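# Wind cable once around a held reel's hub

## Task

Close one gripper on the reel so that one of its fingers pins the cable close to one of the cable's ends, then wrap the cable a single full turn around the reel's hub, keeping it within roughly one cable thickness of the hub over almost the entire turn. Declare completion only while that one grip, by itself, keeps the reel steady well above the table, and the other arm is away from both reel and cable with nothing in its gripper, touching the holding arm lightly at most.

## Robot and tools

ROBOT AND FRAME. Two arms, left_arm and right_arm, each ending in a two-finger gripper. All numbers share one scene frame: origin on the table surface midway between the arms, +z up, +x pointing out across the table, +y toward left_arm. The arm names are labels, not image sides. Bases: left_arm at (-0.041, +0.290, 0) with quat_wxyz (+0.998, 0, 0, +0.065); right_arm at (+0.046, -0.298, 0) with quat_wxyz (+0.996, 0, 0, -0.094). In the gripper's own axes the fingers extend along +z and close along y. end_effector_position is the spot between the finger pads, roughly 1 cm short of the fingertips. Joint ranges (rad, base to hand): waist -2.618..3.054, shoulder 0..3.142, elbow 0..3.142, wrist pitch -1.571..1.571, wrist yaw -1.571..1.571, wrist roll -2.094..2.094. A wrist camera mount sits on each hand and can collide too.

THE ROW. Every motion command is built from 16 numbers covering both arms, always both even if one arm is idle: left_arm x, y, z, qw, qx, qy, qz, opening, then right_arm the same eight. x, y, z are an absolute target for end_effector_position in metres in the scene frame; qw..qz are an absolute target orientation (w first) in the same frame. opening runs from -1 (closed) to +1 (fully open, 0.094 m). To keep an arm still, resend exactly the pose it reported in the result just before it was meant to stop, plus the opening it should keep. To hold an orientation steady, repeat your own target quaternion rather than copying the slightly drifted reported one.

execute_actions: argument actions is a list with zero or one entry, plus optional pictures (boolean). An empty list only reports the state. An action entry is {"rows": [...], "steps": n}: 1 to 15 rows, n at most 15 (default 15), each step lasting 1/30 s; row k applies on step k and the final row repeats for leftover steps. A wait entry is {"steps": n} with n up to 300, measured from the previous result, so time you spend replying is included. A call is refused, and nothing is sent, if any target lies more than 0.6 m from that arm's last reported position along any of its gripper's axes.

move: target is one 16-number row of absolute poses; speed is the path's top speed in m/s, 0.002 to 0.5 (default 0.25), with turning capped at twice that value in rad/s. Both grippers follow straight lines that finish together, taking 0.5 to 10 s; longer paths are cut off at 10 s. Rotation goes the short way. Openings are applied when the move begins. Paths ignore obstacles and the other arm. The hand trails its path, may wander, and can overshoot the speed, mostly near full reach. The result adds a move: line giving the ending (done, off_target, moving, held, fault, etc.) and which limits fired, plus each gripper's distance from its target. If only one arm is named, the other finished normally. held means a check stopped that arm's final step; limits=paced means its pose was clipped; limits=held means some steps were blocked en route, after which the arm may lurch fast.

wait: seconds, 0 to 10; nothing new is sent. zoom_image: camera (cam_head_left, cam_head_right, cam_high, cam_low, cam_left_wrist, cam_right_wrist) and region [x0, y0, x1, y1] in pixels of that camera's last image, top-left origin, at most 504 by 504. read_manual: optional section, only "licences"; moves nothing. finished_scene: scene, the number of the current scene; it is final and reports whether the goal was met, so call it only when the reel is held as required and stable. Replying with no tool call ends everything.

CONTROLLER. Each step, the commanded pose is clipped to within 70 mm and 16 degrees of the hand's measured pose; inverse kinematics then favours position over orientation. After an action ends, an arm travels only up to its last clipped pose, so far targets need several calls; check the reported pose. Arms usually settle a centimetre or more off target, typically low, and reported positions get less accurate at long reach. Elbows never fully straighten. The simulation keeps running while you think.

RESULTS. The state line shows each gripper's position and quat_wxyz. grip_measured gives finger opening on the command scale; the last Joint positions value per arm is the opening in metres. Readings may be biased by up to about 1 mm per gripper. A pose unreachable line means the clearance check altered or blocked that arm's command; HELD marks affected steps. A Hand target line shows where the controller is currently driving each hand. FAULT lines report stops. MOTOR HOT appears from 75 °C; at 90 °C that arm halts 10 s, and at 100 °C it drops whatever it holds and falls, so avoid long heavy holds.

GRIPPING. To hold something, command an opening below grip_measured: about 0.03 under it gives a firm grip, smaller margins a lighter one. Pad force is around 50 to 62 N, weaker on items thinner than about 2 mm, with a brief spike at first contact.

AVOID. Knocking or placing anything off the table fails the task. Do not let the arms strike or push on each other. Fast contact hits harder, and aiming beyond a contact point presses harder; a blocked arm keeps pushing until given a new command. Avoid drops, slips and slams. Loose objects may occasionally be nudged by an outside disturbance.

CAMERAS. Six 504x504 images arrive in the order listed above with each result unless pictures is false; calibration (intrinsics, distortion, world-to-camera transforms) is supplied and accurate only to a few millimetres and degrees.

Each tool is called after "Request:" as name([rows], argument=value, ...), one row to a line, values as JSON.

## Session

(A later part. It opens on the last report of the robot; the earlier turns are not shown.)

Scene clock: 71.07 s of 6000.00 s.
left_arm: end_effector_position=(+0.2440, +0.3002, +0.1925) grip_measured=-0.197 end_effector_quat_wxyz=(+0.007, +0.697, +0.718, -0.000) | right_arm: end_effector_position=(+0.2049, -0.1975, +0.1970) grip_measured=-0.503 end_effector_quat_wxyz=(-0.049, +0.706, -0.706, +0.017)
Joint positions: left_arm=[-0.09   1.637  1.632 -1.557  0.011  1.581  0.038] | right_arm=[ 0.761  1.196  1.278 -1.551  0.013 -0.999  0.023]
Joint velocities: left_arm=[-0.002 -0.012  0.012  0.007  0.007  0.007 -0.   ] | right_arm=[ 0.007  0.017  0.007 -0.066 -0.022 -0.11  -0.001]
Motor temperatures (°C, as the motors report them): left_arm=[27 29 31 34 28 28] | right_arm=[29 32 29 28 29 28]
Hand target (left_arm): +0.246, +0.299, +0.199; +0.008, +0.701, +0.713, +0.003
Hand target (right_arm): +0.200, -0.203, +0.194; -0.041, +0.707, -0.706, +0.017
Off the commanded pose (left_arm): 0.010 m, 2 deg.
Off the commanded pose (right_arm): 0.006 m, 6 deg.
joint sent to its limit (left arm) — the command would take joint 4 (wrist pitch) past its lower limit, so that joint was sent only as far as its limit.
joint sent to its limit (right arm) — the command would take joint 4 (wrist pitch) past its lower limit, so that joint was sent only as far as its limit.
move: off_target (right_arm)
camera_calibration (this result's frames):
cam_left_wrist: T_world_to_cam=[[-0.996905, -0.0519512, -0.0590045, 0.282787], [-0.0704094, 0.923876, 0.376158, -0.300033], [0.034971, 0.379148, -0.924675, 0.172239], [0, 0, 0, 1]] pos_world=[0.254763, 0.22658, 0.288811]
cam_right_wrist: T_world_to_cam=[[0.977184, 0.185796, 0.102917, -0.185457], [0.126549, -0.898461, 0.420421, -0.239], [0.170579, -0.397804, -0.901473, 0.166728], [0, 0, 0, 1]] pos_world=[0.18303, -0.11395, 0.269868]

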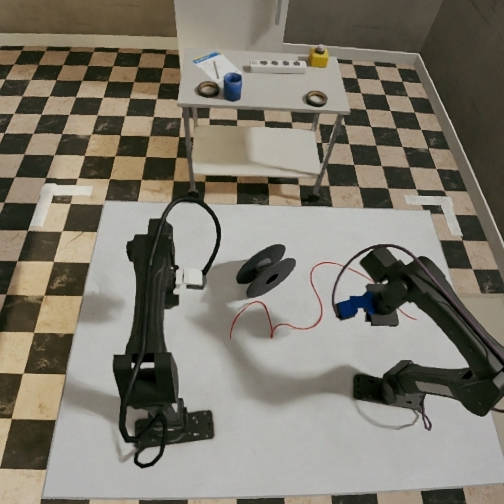

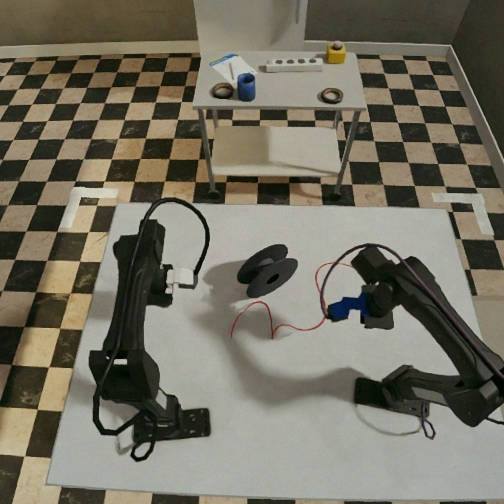

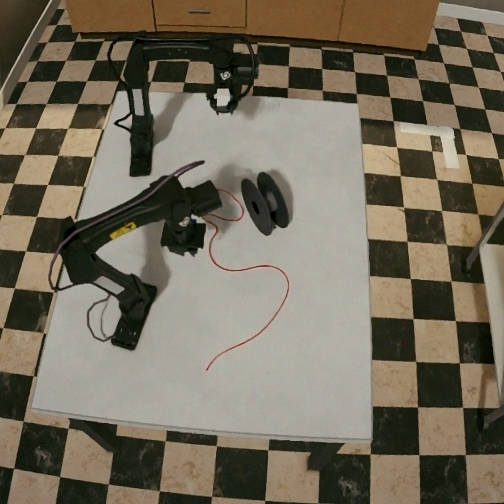

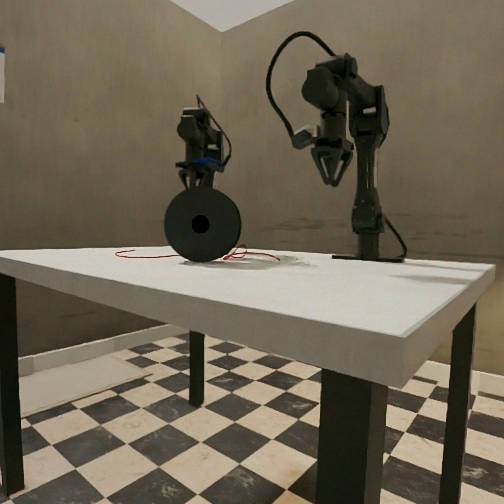

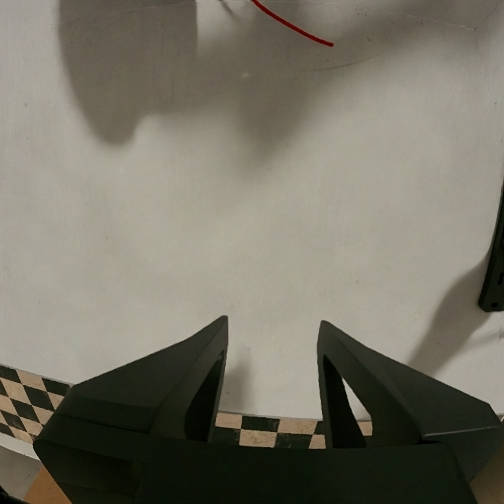

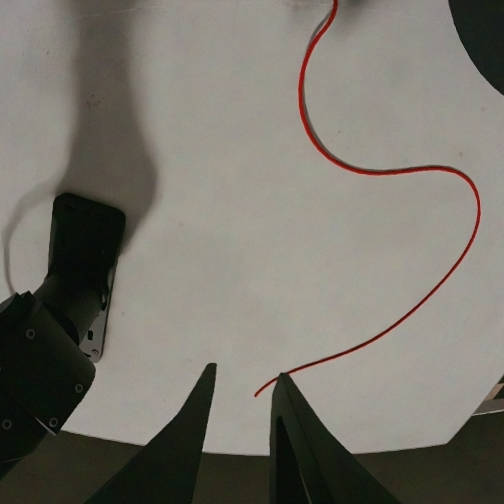

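Request:
move(target=[0.232,0.13,0.035,0,0.17,0.985,0,-0.2,0.2,-0.25,0.2,0,-0.38,0.92,0,-0.5])

Scene clock: 78.67 s of 6000.00 s.
left_arm: end_effector_position=(+0.2301, +0.1298, +0.0399) grip_measured=-0.197 end_effector_quat_wxyz=(-0.002, +0.170, +0.985, -0.003) | right_arm: end_effector_position=(+0.2067, -0.2479, +0.2008) grip_measured=-0.503 end_effector_quat_wxyz=(+0.083, -0.389, +0.917, -0.014)
Joint positions: left_arm=[-0.663  1.794  1.198 -0.976  0.008 -0.191  0.038] | right_arm=[ 0.5    1.069  1.218 -1.551  0.013 -0.493  0.023]
Joint velocities: left_arm=[-0.002  0.002  0.007  0.007  0.007 -0.022 -0.001] | right_arm=[-0.022  0.012  0.002 -0.022 -0.051  0.007  0.   ]
Motor temperatures (°C, as the motors report them): left_arm=[27 30 31 33 28 28] | right_arm=[29 31 29 28 29 28]
Hand target (left_arm): +0.228, +0.130, +0.035; -0.003, +0.170, +0.985, +0.001
Hand target (right_arm): +0.201, -0.250, +0.199; +0.081, -0.381, +0.921, -0.011
Off the commanded pose (left_arm): 0.005 m, 0 deg.
Off the commanded pose (right_arm): 0.007 m, 10 deg.
joint sent to its limit (right arm) — the command would take joint 4 (wrist pitch) past its lower limit, so that joint was sent only as far as its limit.
move: off_target (right_arm)
camera_calibration (this result's frames):
cam_left_wrist: T_world_to_cam=[[-0.314666, -0.948251, -0.0424831, 0.209802], [-0.879524, 0.274444, 0.388739, 0.183768], [-0.356963, 0.159688, -0.920368, 0.214808], [0, 0, 0, 1]] pos_world=[0.304325, 0.114209, 0.135177]
cam_right_wrist: T_world_to_cam=[[0.827058, -0.549322, 0.119249, -0.332795], [-0.554801, -0.763599, 0.330321, -0.0937172], [-0.0903941, -0.339354, -0.936305, 0.225257], [0, 0, 0, 1]] pos_world=[0.243609, -0.177932, 0.281551]

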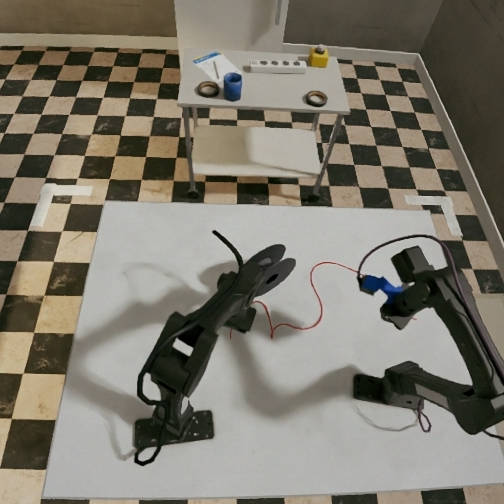

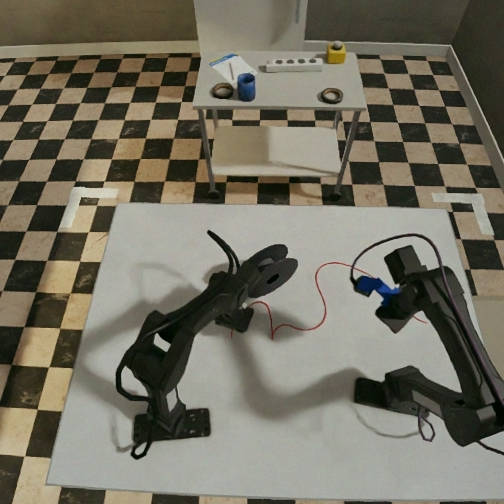

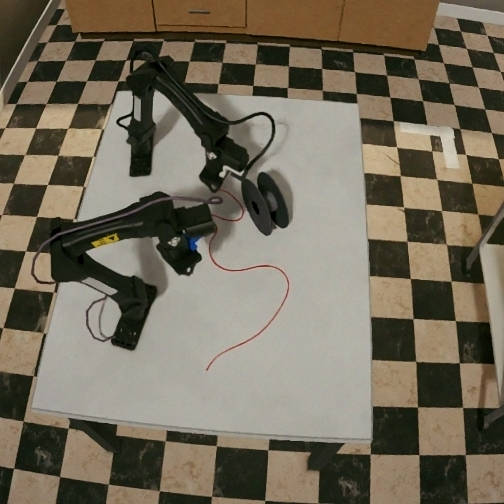

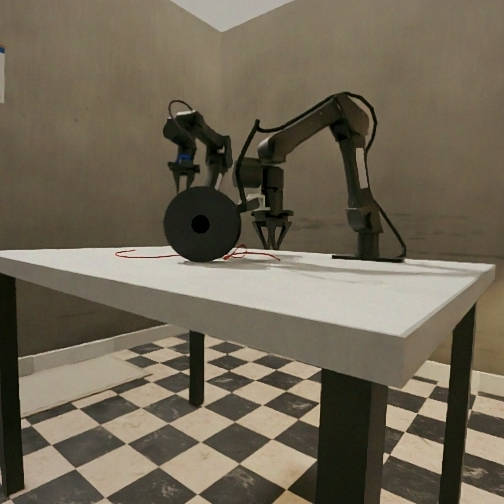

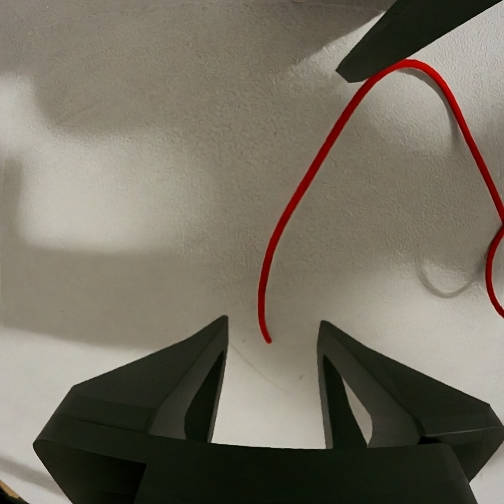

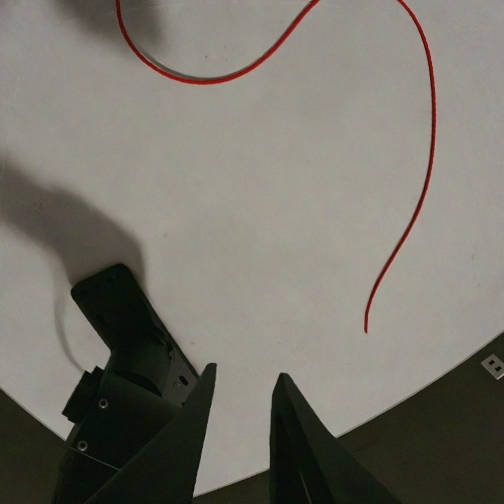

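Request:
move(target=[0.228,0.138,0.01,0,0.17,0.985,0,-0.2,0.2067,-0.2479,0.2008,0.083,-0.389,0.917,-0.014,-0.5], speed=0.06)

Request:
move(target=[0.228,0.138,0.01,0,0.17,0.985,0,-0.98,0.2067,-0.2479,0.2008,0.083,-0.389,0.917,-0.014,-0.5])

Scene clock: 84.17 s of 6000.00 s.
left_arm: end_effector_position=(+0.2276, +0.1334, +0.0153) grip_measured=-0.197 end_effector_quat_wxyz=(+0.002, +0.172, +0.985, -0.004) | right_arm: end_effector_position=(+0.2067, -0.2479, +0.2008) grip_measured=-0.503 end_effector_quat_wxyz=(+0.083, -0.389, +0.917, -0.014)
Joint positions: left_arm=[-0.657  1.811  1.114 -0.868  0.007 -0.181  0.038] | right_arm=[ 0.5    1.069  1.218 -1.551  0.013 -0.492  0.023]
Joint velocities: left_arm=[ 0.012  0.007 -0.012  0.081 -0.051 -0.022 -0.   ] | right_arm=[ 0.002 -0.007 -0.007 -0.007  0.007 -0.022 -0.   ]
Motor temperatures (°C, as the motors report them): left_arm=[27 30 31 32 28 28] | right_arm=[29 30 28 28 29 28]
Hand target (left_arm): +0.228, +0.138, +0.010; -0.000, +0.170, +0.985, -0.000
Hand target (right_arm): +0.207, -0.248, +0.201; +0.083, -0.389, +0.917, -0.014
Off the commanded pose (left_arm): 0.007 m, 1 deg.
Off the commanded pose (right_arm): 0.000 m, 0 deg.
move: done
camera_calibration (this result's frames):
cam_left_wrist: T_world_to_cam=[[-0.318034, -0.947169, -0.0415285, 0.212013], [-0.88073, 0.278944, 0.38276, 0.189895], [-0.350955, 0.158306, -0.922914, 0.18949], [0, 0, 0, 1]] pos_world=[0.301176, 0.117844, 0.111003]
cam_right_wrist: T_world_to_cam=[[0.826648, -0.549959, 0.119156, -0.33285], [-0.555365, -0.763223, 0.330243, -0.0934915], [-0.0906774, -0.339169, -0.936345, 0.225369], [0, 0, 0, 1]] pos_world=[0.243664, -0.17797, 0.281559]

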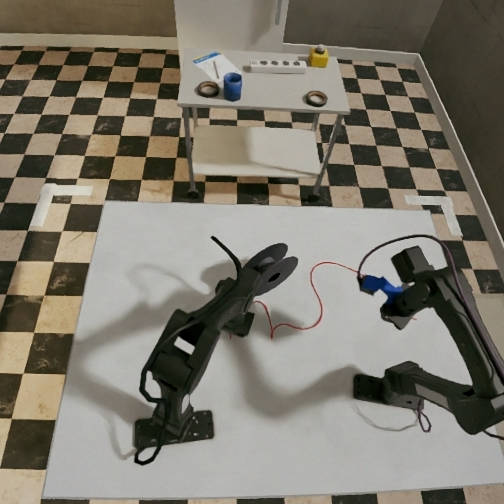

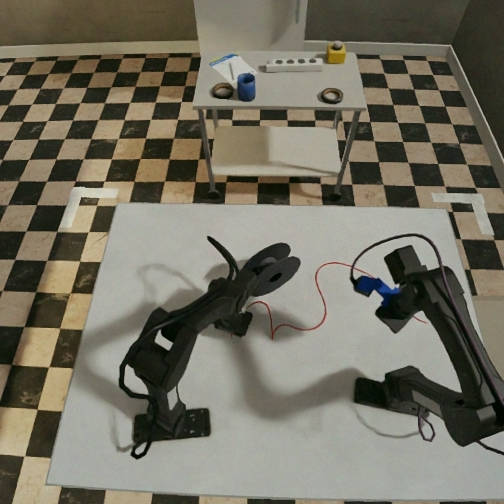

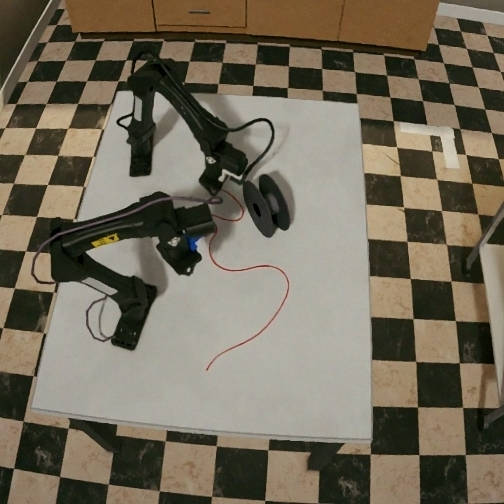

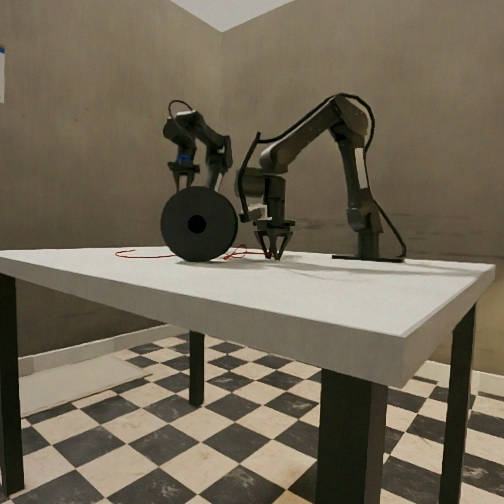

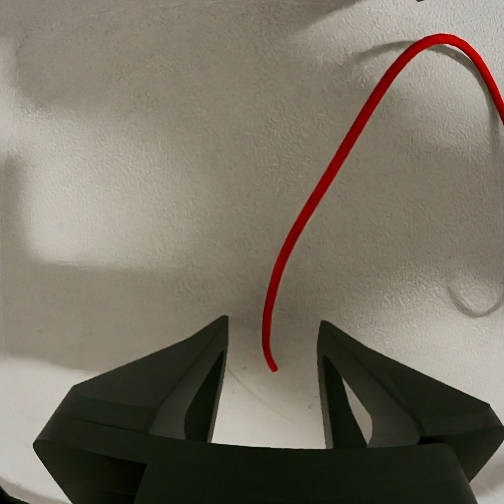

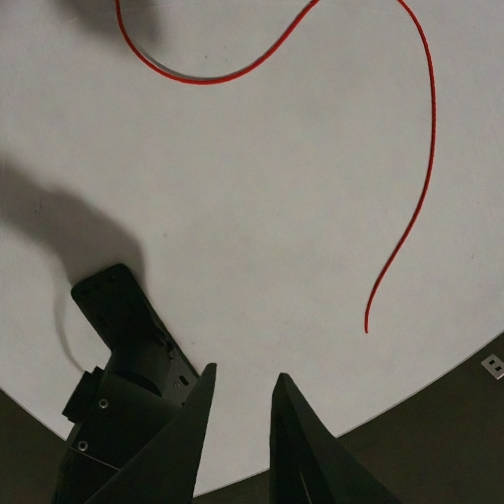

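Scene clock: 84.87 s of 6000.00 s.
left_arm: end_effector_position=(+0.2278, +0.1333, +0.0153) grip_measured=-0.951 end_effector_quat_wxyz=(+0.002, +0.172, +0.985, -0.005) | right_arm: end_effector_position=(+0.2067, -0.2479, +0.2008) grip_measured=-0.503 end_effector_quat_wxyz=(+0.083, -0.389, +0.917, -0.014)
Joint positions: left_arm=[-0.657  1.811  1.114 -0.867  0.007 -0.181  0.002] | right_arm=[ 0.5    1.069  1.218 -1.551  0.013 -0.492  0.023]
Joint velocities: left_arm=[-0.007 -0.027 -0.027  0.007  0.007  0.066  0.   ] | right_arm=[-0.007 -0.007 -0.002 -0.007 -0.11  -0.007 -0.001]
Motor temperatures (°C, as the motors report them): left_arm=[27 30 31 32 28 28] | right_arm=[29 30 28 28 29 28]
Hand target (left_arm): +0.228, +0.138, +0.010; -0.000, +0.170, +0.985, -0.000
Hand target (right_arm): +0.207, -0.248, +0.201; +0.083, -0.389, +0.917, -0.014
Off the commanded pose (left_arm): 0.007 m, 1 deg.
Off the commanded pose (right_arm): 0.000 m, 0 deg.
move: done
camera_calibration (this result's frames):
cam_left_wrist: T_world_to_cam=[[-0.317993, -0.947193, -0.0412975, 0.211946], [-0.881108, 0.279164, 0.381728, 0.190224], [-0.350042, 0.157775, -0.923352, 0.18947], [0, 0, 0, 1]] pos_world=[0.301327, 0.117756, 0.111086]
cam_right_wrist: T_world_to_cam=[[0.826648, -0.549959, 0.119156, -0.33285], [-0.555365, -0.763223, 0.330243, -0.0934915], [-0.0906774, -0.339169, -0.936345, 0.225369], [0, 0, 0, 1]] pos_world=[0.243664, -0.17797, 0.281559]

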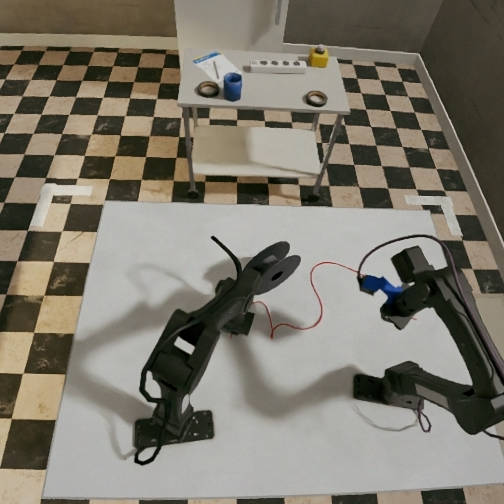

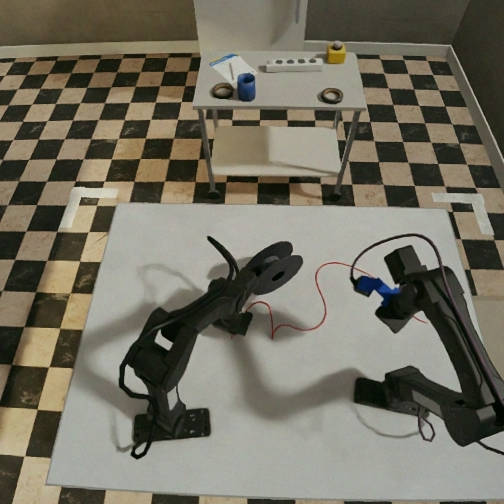

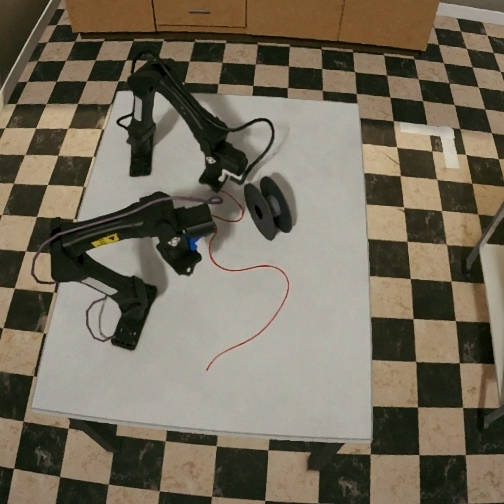

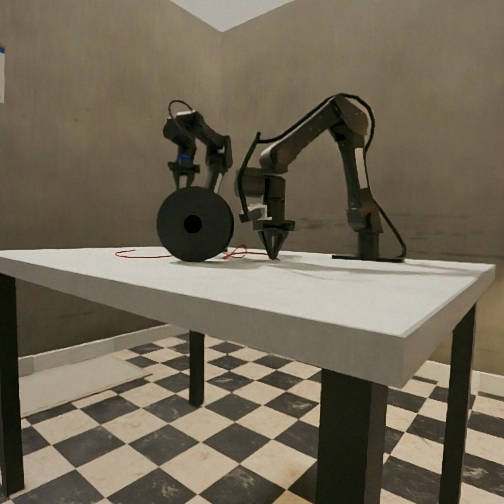

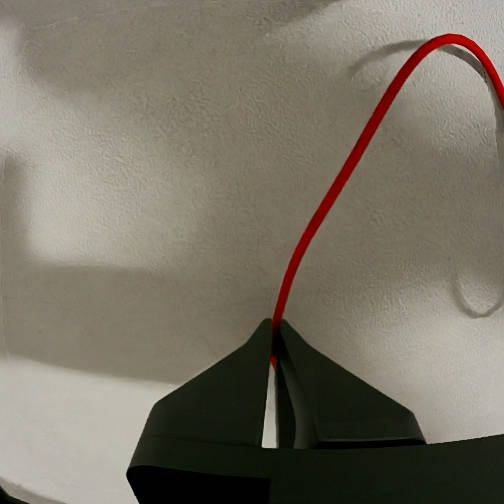

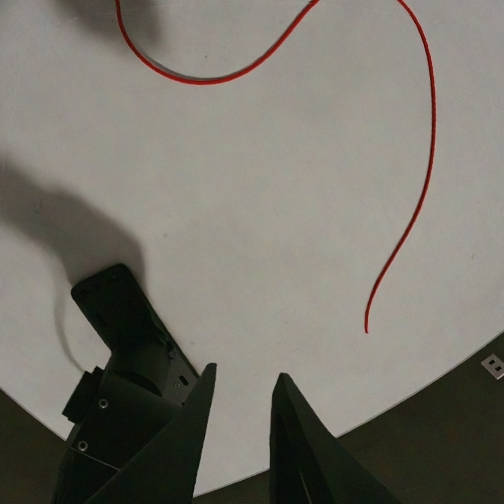

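Request:
move(target=[0.25,0.4,0.03,0,0.707,0.707,0,-0.98,0.44,-0.03,0.24,0,-0.89,0.45,0,1], speed=0.2)

Scene clock: 93.67 s of 6000.00 s.
left_arm: end_effector_position=(+0.2523, +0.3975, +0.0261) grip_measured=-0.951 end_effector_quat_wxyz=(+0.003, +0.707, +0.707, +0.003) | right_arm: end_effector_position=(+0.4411, -0.0358, +0.2431) grip_measured=+0.997 end_effector_quat_wxyz=(-0.163, +0.871, -0.455, +0.090)
Joint positions: left_arm=[ 0.221  1.796  1.143 -0.908  0.003  1.92   0.002] | right_arm=[ 0.773  2.194  2.548 -1.55   0.001 -1.594  0.094]
Joint velocities: left_arm=[-0.002  0.002 -0.022  0.007  0.007 -0.037  0.   ] | right_arm=[ 0.002  0.022 -0.012  0.007  0.022 -0.095 -0.001]
Motor temperatures (°C, as the motors report them): left_arm=[27 31 31 32 28 28] | right_arm=[29 30 29 28 29 28]
Hand target (left_arm): +0.256, +0.401, +0.030; +0.005, +0.707, +0.707, +0.003
Hand target (right_arm): +0.439, -0.030, +0.245; -0.167, +0.875, -0.447, +0.088
Off the commanded pose (left_arm): 0.005 m, 1 deg.
Off the commanded pose (right_arm): 0.007 m, 22 deg; orientation clipped at the last step of the last action.
joint sent to its limit (right arm) — the command would take joint 4 (wrist pitch) past its lower limit, so that joint was sent only as far as its limit.
move: off_target (right_arm); limits=paced
camera_calibration (this result's frames):
cam_left_wrist: T_world_to_cam=[[-0.997974, -0.0228593, -0.0593718, 0.27507], [-0.0440778, 0.921383, 0.386148, -0.332719], [0.0458771, 0.387983, -0.920524, -0.0251119], [0, 0, 0, 1]] pos_world=[0.260999, 0.322593, 0.121694]
cam_right_wrist: T_world_to_cam=[[0.641121, 0.676918, 0.361589, -0.348148], [0.491036, -0.72392, 0.484585, -0.313148], [0.589786, -0.133124, -0.796511, 0.0314056], [0, 0, 0, 1]] pos_world=[0.358449, 0.0131541, 0.302649]

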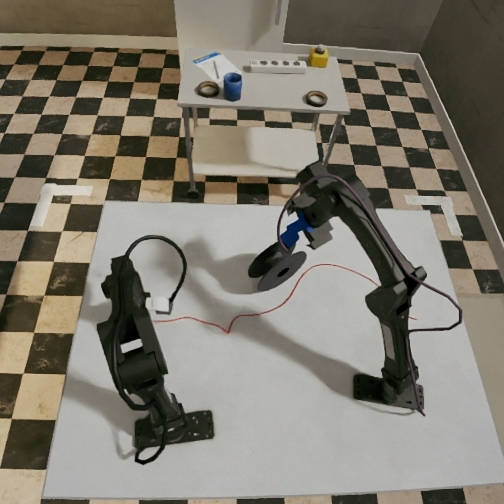

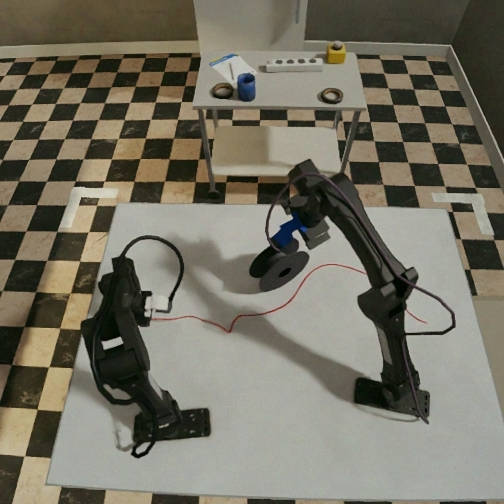

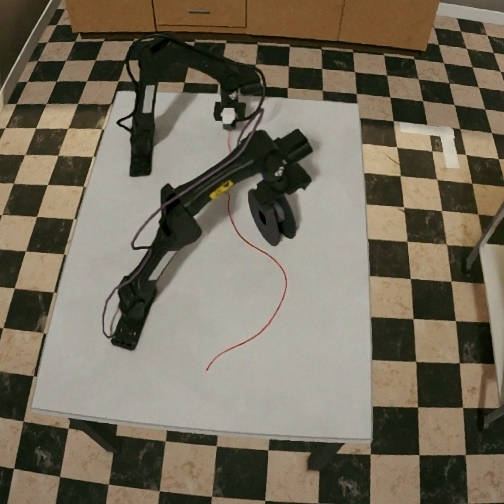

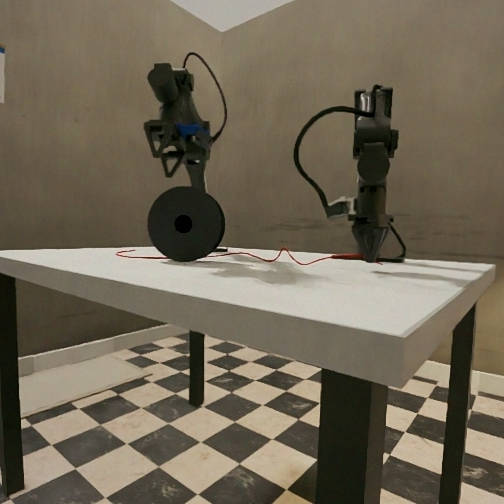

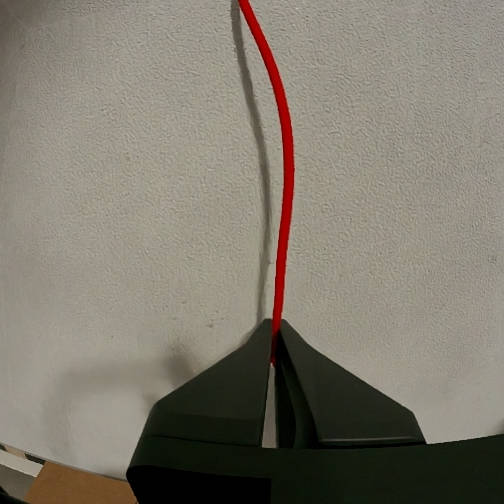

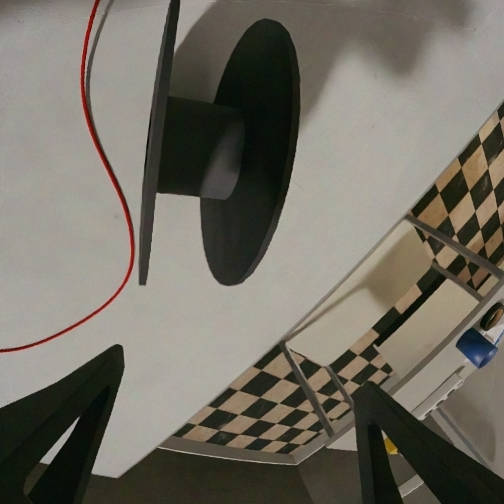

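Request:
move(target=[0.2523,0.3975,0.0261,0,0.707,0.707,0,-0.98,0.385,-0.017,0.2,0,-0.91,0.415,0,0.1], speed=0.12)

Scene clock: 101.87 s of 6000.00 s.
left_arm: end_effector_position=(+0.2522, +0.3976, +0.0261) grip_measured=-0.951 end_effector_quat_wxyz=(+0.003, +0.708, +0.707, +0.003) | right_arm: end_effector_position=(+0.3933, -0.0161, +0.1954) grip_measured=+0.103 end_effector_quat_wxyz=(-0.088, +0.904, -0.417, +0.044)
Joint positions: left_arm=[ 0.221  1.796  1.143 -0.909  0.003  1.923  0.002] | right_arm=[ 0.87   2.166  2.342 -1.55   0.001 -1.597  0.052]
Joint velocities: left_arm=[-0.002 -0.007  0.002  0.066 -0.007 -0.051  0.001] | right_arm=[ 0.002  0.007  0.002 -0.022  0.022 -0.007  0.001]
Motor temperatures (°C, as the motors report them): left_arm=[27 31 31 31 28 28] | right_arm=[29 31 29 28 29 28]
Hand target (left_arm): +0.252, +0.398, +0.026; -0.000, +0.707, +0.707, +0.000
Hand target (right_arm): +0.386, -0.017, +0.198; -0.086, +0.906, -0.412, +0.038
Off the commanded pose (left_arm): 0.000 m, 1 deg.
Off the commanded pose (right_arm): 0.010 m, 11 deg.
joint sent to its limit (right arm) — the command would take joint 4 (wrist pitch) past its lower limit, so that joint was sent only as far as its limit.
After step 180, 0.27 s passed at rest.
move: off_target (right_arm)
camera_calibration (this result's frames):
cam_left_wrist: T_world_to_cam=[[-0.998068, -0.020165, -0.0587652, 0.273873], [-0.0413839, 0.921261, 0.386737, -0.333459], [0.0463395, 0.388422, -0.920316, -0.0254402], [0, 0, 0, 1]] pos_world=[0.260723, 0.322607, 0.121642]
cam_right_wrist: T_world_to_cam=[[0.608976, 0.769111, 0.193952, -0.266769], [0.627079, -0.616564, 0.476047, -0.30235], [0.485716, -0.168278, -0.857766, 0.076482], [0, 0, 0, 1]] pos_world=[0.314905, 0.0316266, 0.261277]

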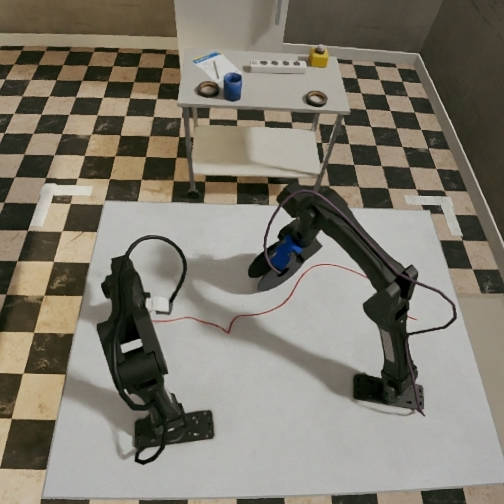

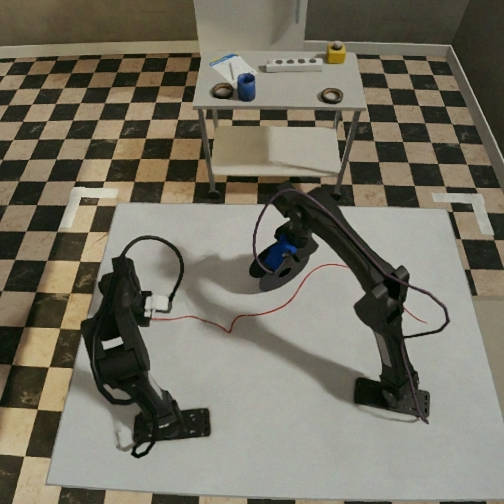

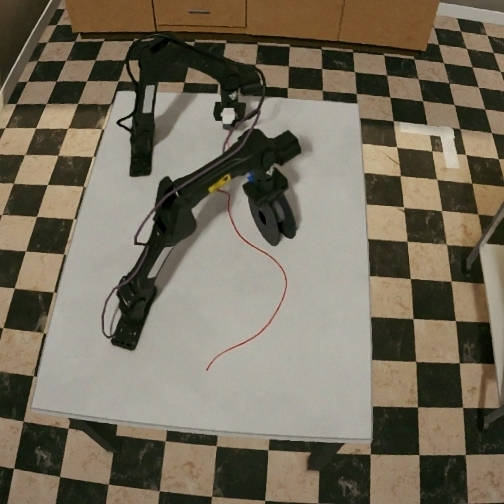

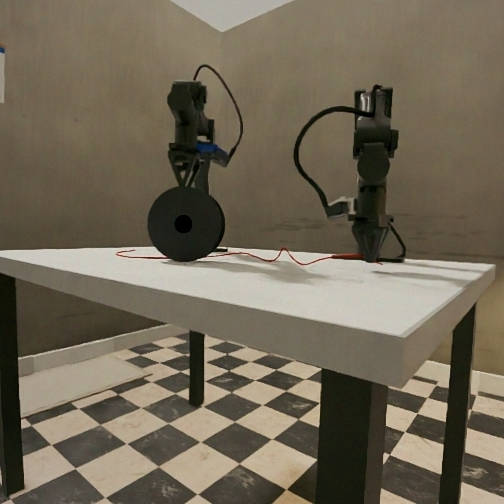

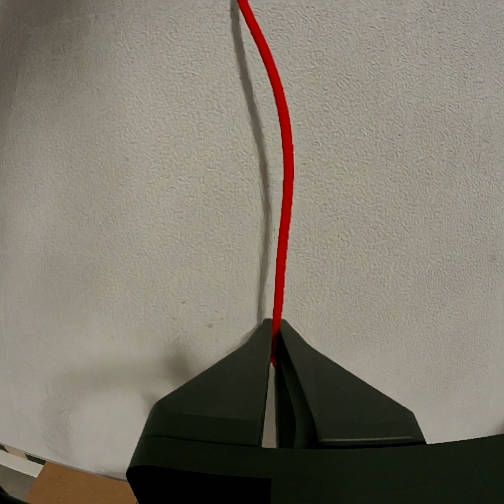

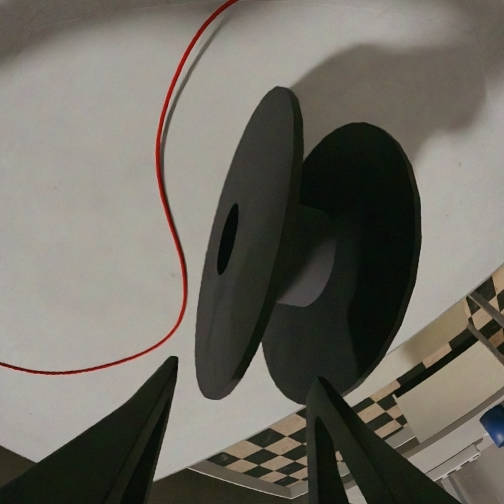

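Request:
move(target=[0.2523,0.3975,0.0261,0,0.707,0.707,0,-0.98,0.388,-0.017,0.15,0,-0.885,0.465,0,0.0], speed=0.06)

Request:
move(target=[0.2523,0.3975,0.0261,0,0.707,0.707,0,-0.98,0.388,-0.017,0.15,0,-0.885,0.465,0,-0.95])

Scene clock: 106.60 s of 6000.00 s.
left_arm: end_effector_position=(+0.2522, +0.3976, +0.0261) grip_measured=-0.951 end_effector_quat_wxyz=(+0.003, +0.708, +0.707, +0.003) | right_arm: end_effector_position=(+0.3938, -0.0157, +0.1590) grip_measured=+0.003 end_effector_quat_wxyz=(-0.047, +0.885, -0.462, +0.021)
Joint positions: left_arm=[ 0.221  1.796  1.143 -0.909  0.003  1.923  0.002] | right_arm=[ 0.87   2.236  2.318 -1.55   0.001 -1.499  0.047]
Joint velocities: left_arm=[-0.007 -0.027 -0.017 -0.037  0.007  0.022  0.   ] | right_arm=[ 0.007  0.002  0.007 -0.037 -0.007  0.066 -0.001]
Motor temperatures (°C, as the motors report them): left_arm=[27 31 31 31 28 28] | right_arm=[29 31 29 28 29 28]
Hand target (left_arm): +0.252, +0.397, +0.026; +0.000, +0.707, +0.707, +0.000
Hand target (right_arm): +0.388, -0.017, +0.149; -0.030, +0.885, -0.464, +0.012
Off the commanded pose (left_arm): 0.000 m, 1 deg.
Off the commanded pose (right_arm): 0.011 m, 6 deg.
joint sent to its limit (right arm) — the command would take joint 4 (wrist pitch) past its lower limit, so that joint was sent only as far as its limit.
move: off_target (right_arm)
camera_calibration (this result's frames):
cam_left_wrist: T_world_to_cam=[[-0.998068, -0.020165, -0.0587652, 0.273873], [-0.0413839, 0.921261, 0.386737, -0.333459], [0.0463395, 0.388422, -0.920316, -0.0254402], [0, 0, 0, 1]] pos_world=[0.260723, 0.322607, 0.121642]
cam_right_wrist: T_world_to_cam=[[0.693172, 0.712947, 0.105919, -0.280323], [0.60335, -0.654339, 0.45586, -0.27315], [0.394311, -0.252084, -0.883727, 0.0839638], [0, 0, 0, 1]] pos_world=[0.326009, 0.0422888, 0.228411]

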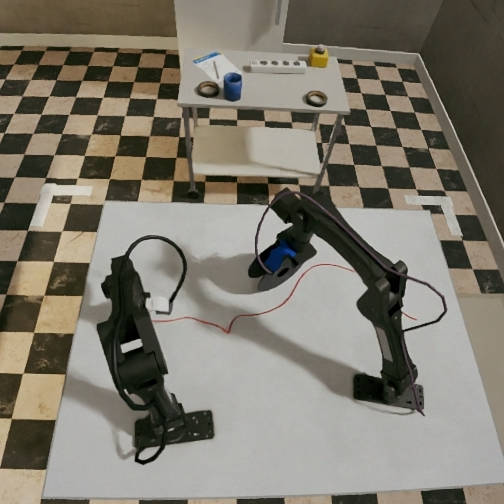

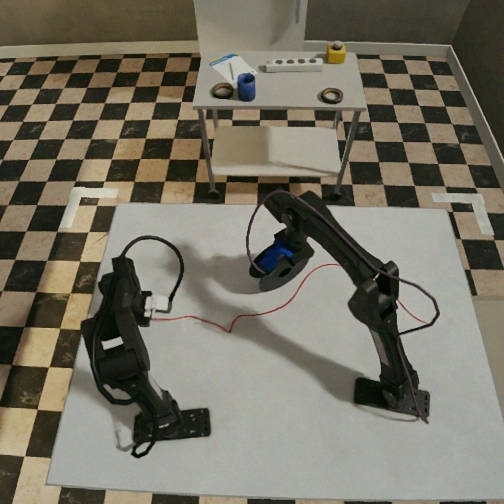

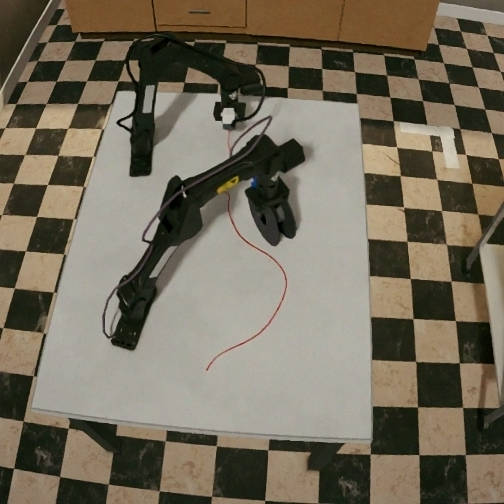

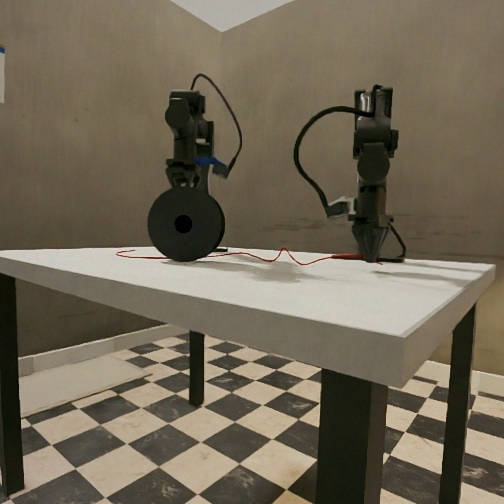

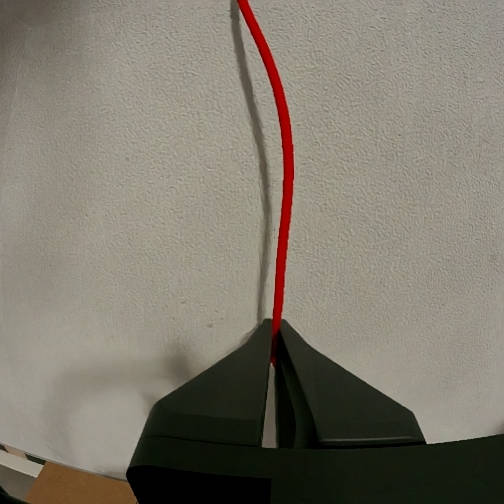

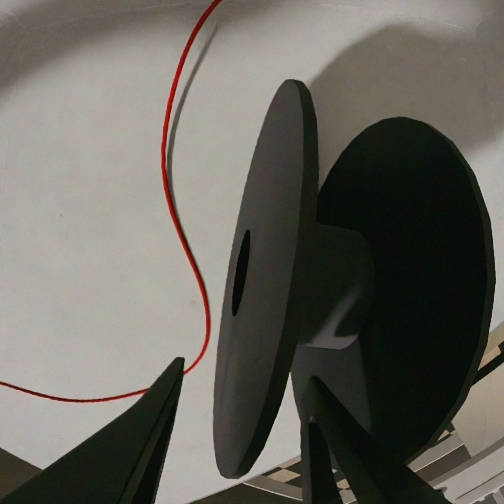

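Scene clock: 107.30 s of 6000.00 s.
left_arm: end_effector_position=(+0.2522, +0.3976, +0.0261) grip_measured=-0.951 end_effector_quat_wxyz=(+0.003, +0.708, +0.707, +0.003) | right_arm: end_effector_position=(+0.3934, -0.0163, +0.1589) grip_measured=-0.935 end_effector_quat_wxyz=(-0.046, +0.885, -0.463, +0.021)
Joint positions: left_arm=[ 0.221  1.796  1.143 -0.909  0.003  1.923  0.002] | right_arm=[ 0.87   2.236  2.318 -1.552  0.002 -1.497  0.003]
Joint velocities: left_arm=[ 0.007  0.002 -0.022 -0.022 -0.066 -0.022 -0.   ] | right_arm=[-0.017  0.002 -0.007 -0.007  0.007  0.007 -0.001]
Motor temperatures (°C, as the motors report them): left_arm=[27 31 31 31 28 28] | right_arm=[29 31 29 28 29 28]
Hand target (left_arm): +0.252, +0.397, +0.026; +0.000, +0.707, +0.707, +0.000
Hand target (right_arm): +0.388, -0.017, +0.150; -0.030, +0.885, -0.465, +0.012
Off the commanded pose (left_arm): 0.000 m, 1 deg.
Off the commanded pose (right_arm): 0.010 m, 6 deg.
joint sent to its limit (right arm) — the command would take joint 4 (wrist pitch) past its lower limit, so that joint was sent only as far as its limit.
move: off_target (right_arm)
camera_calibration (this result's frames):
cam_left_wrist: T_world_to_cam=[[-0.998068, -0.020165, -0.0587652, 0.273873], [-0.0413839, 0.921261, 0.386737, -0.333459], [0.0463395, 0.388422, -0.920316, -0.0254402], [0, 0, 0, 1]] pos_world=[0.260723, 0.322607, 0.121642]
cam_right_wrist: T_world_to_cam=[[0.694761, 0.711802, 0.103174, -0.279848], [0.602707, -0.654453, 0.456548, -0.273121], [0.392494, -0.255008, -0.883696, 0.0845744], [0, 0, 0, 1]] pos_world=[0.325844, 0.0420183, 0.228304]

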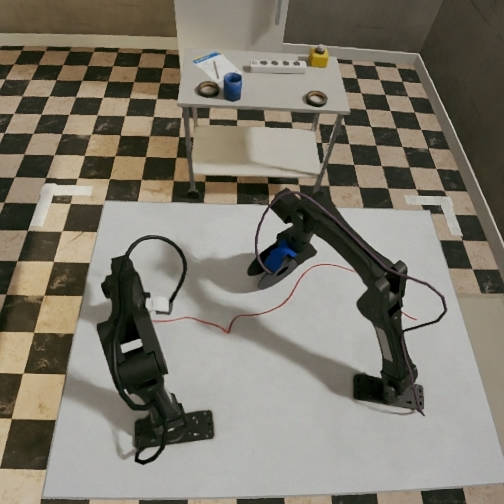

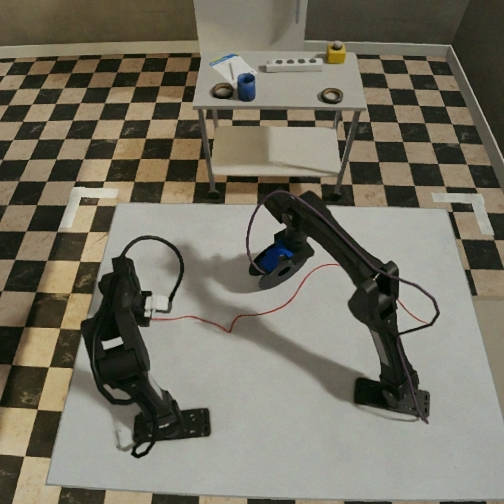

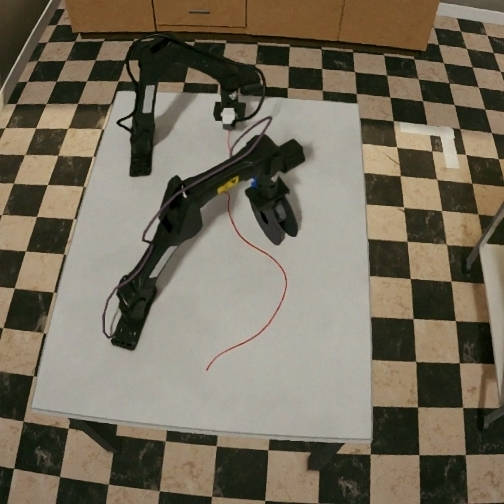

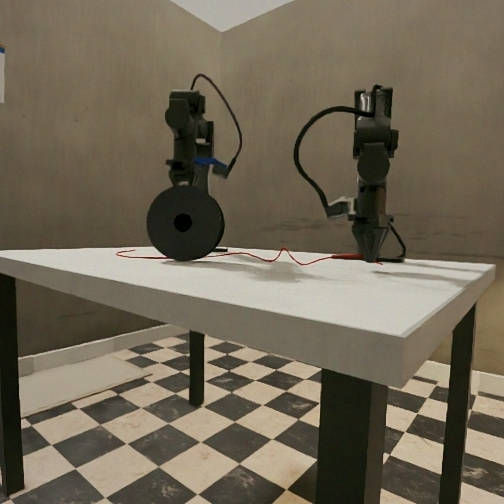

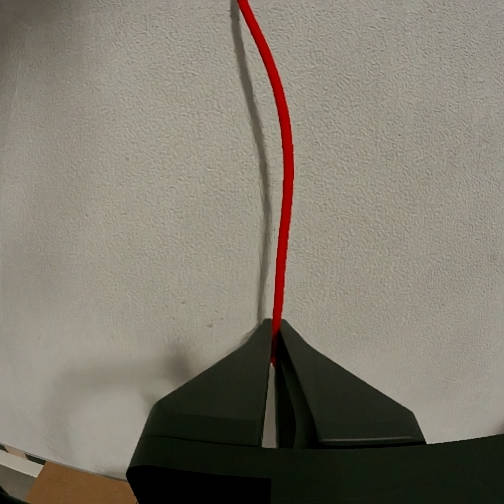

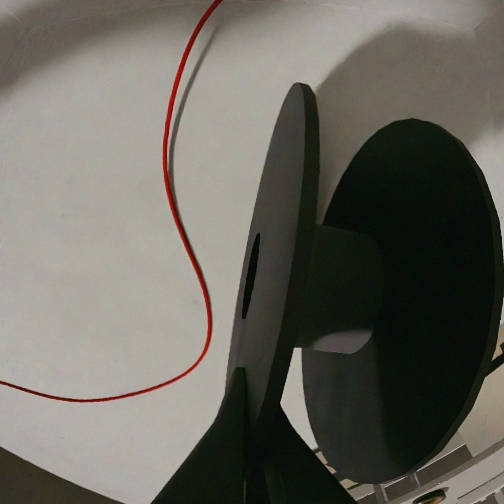

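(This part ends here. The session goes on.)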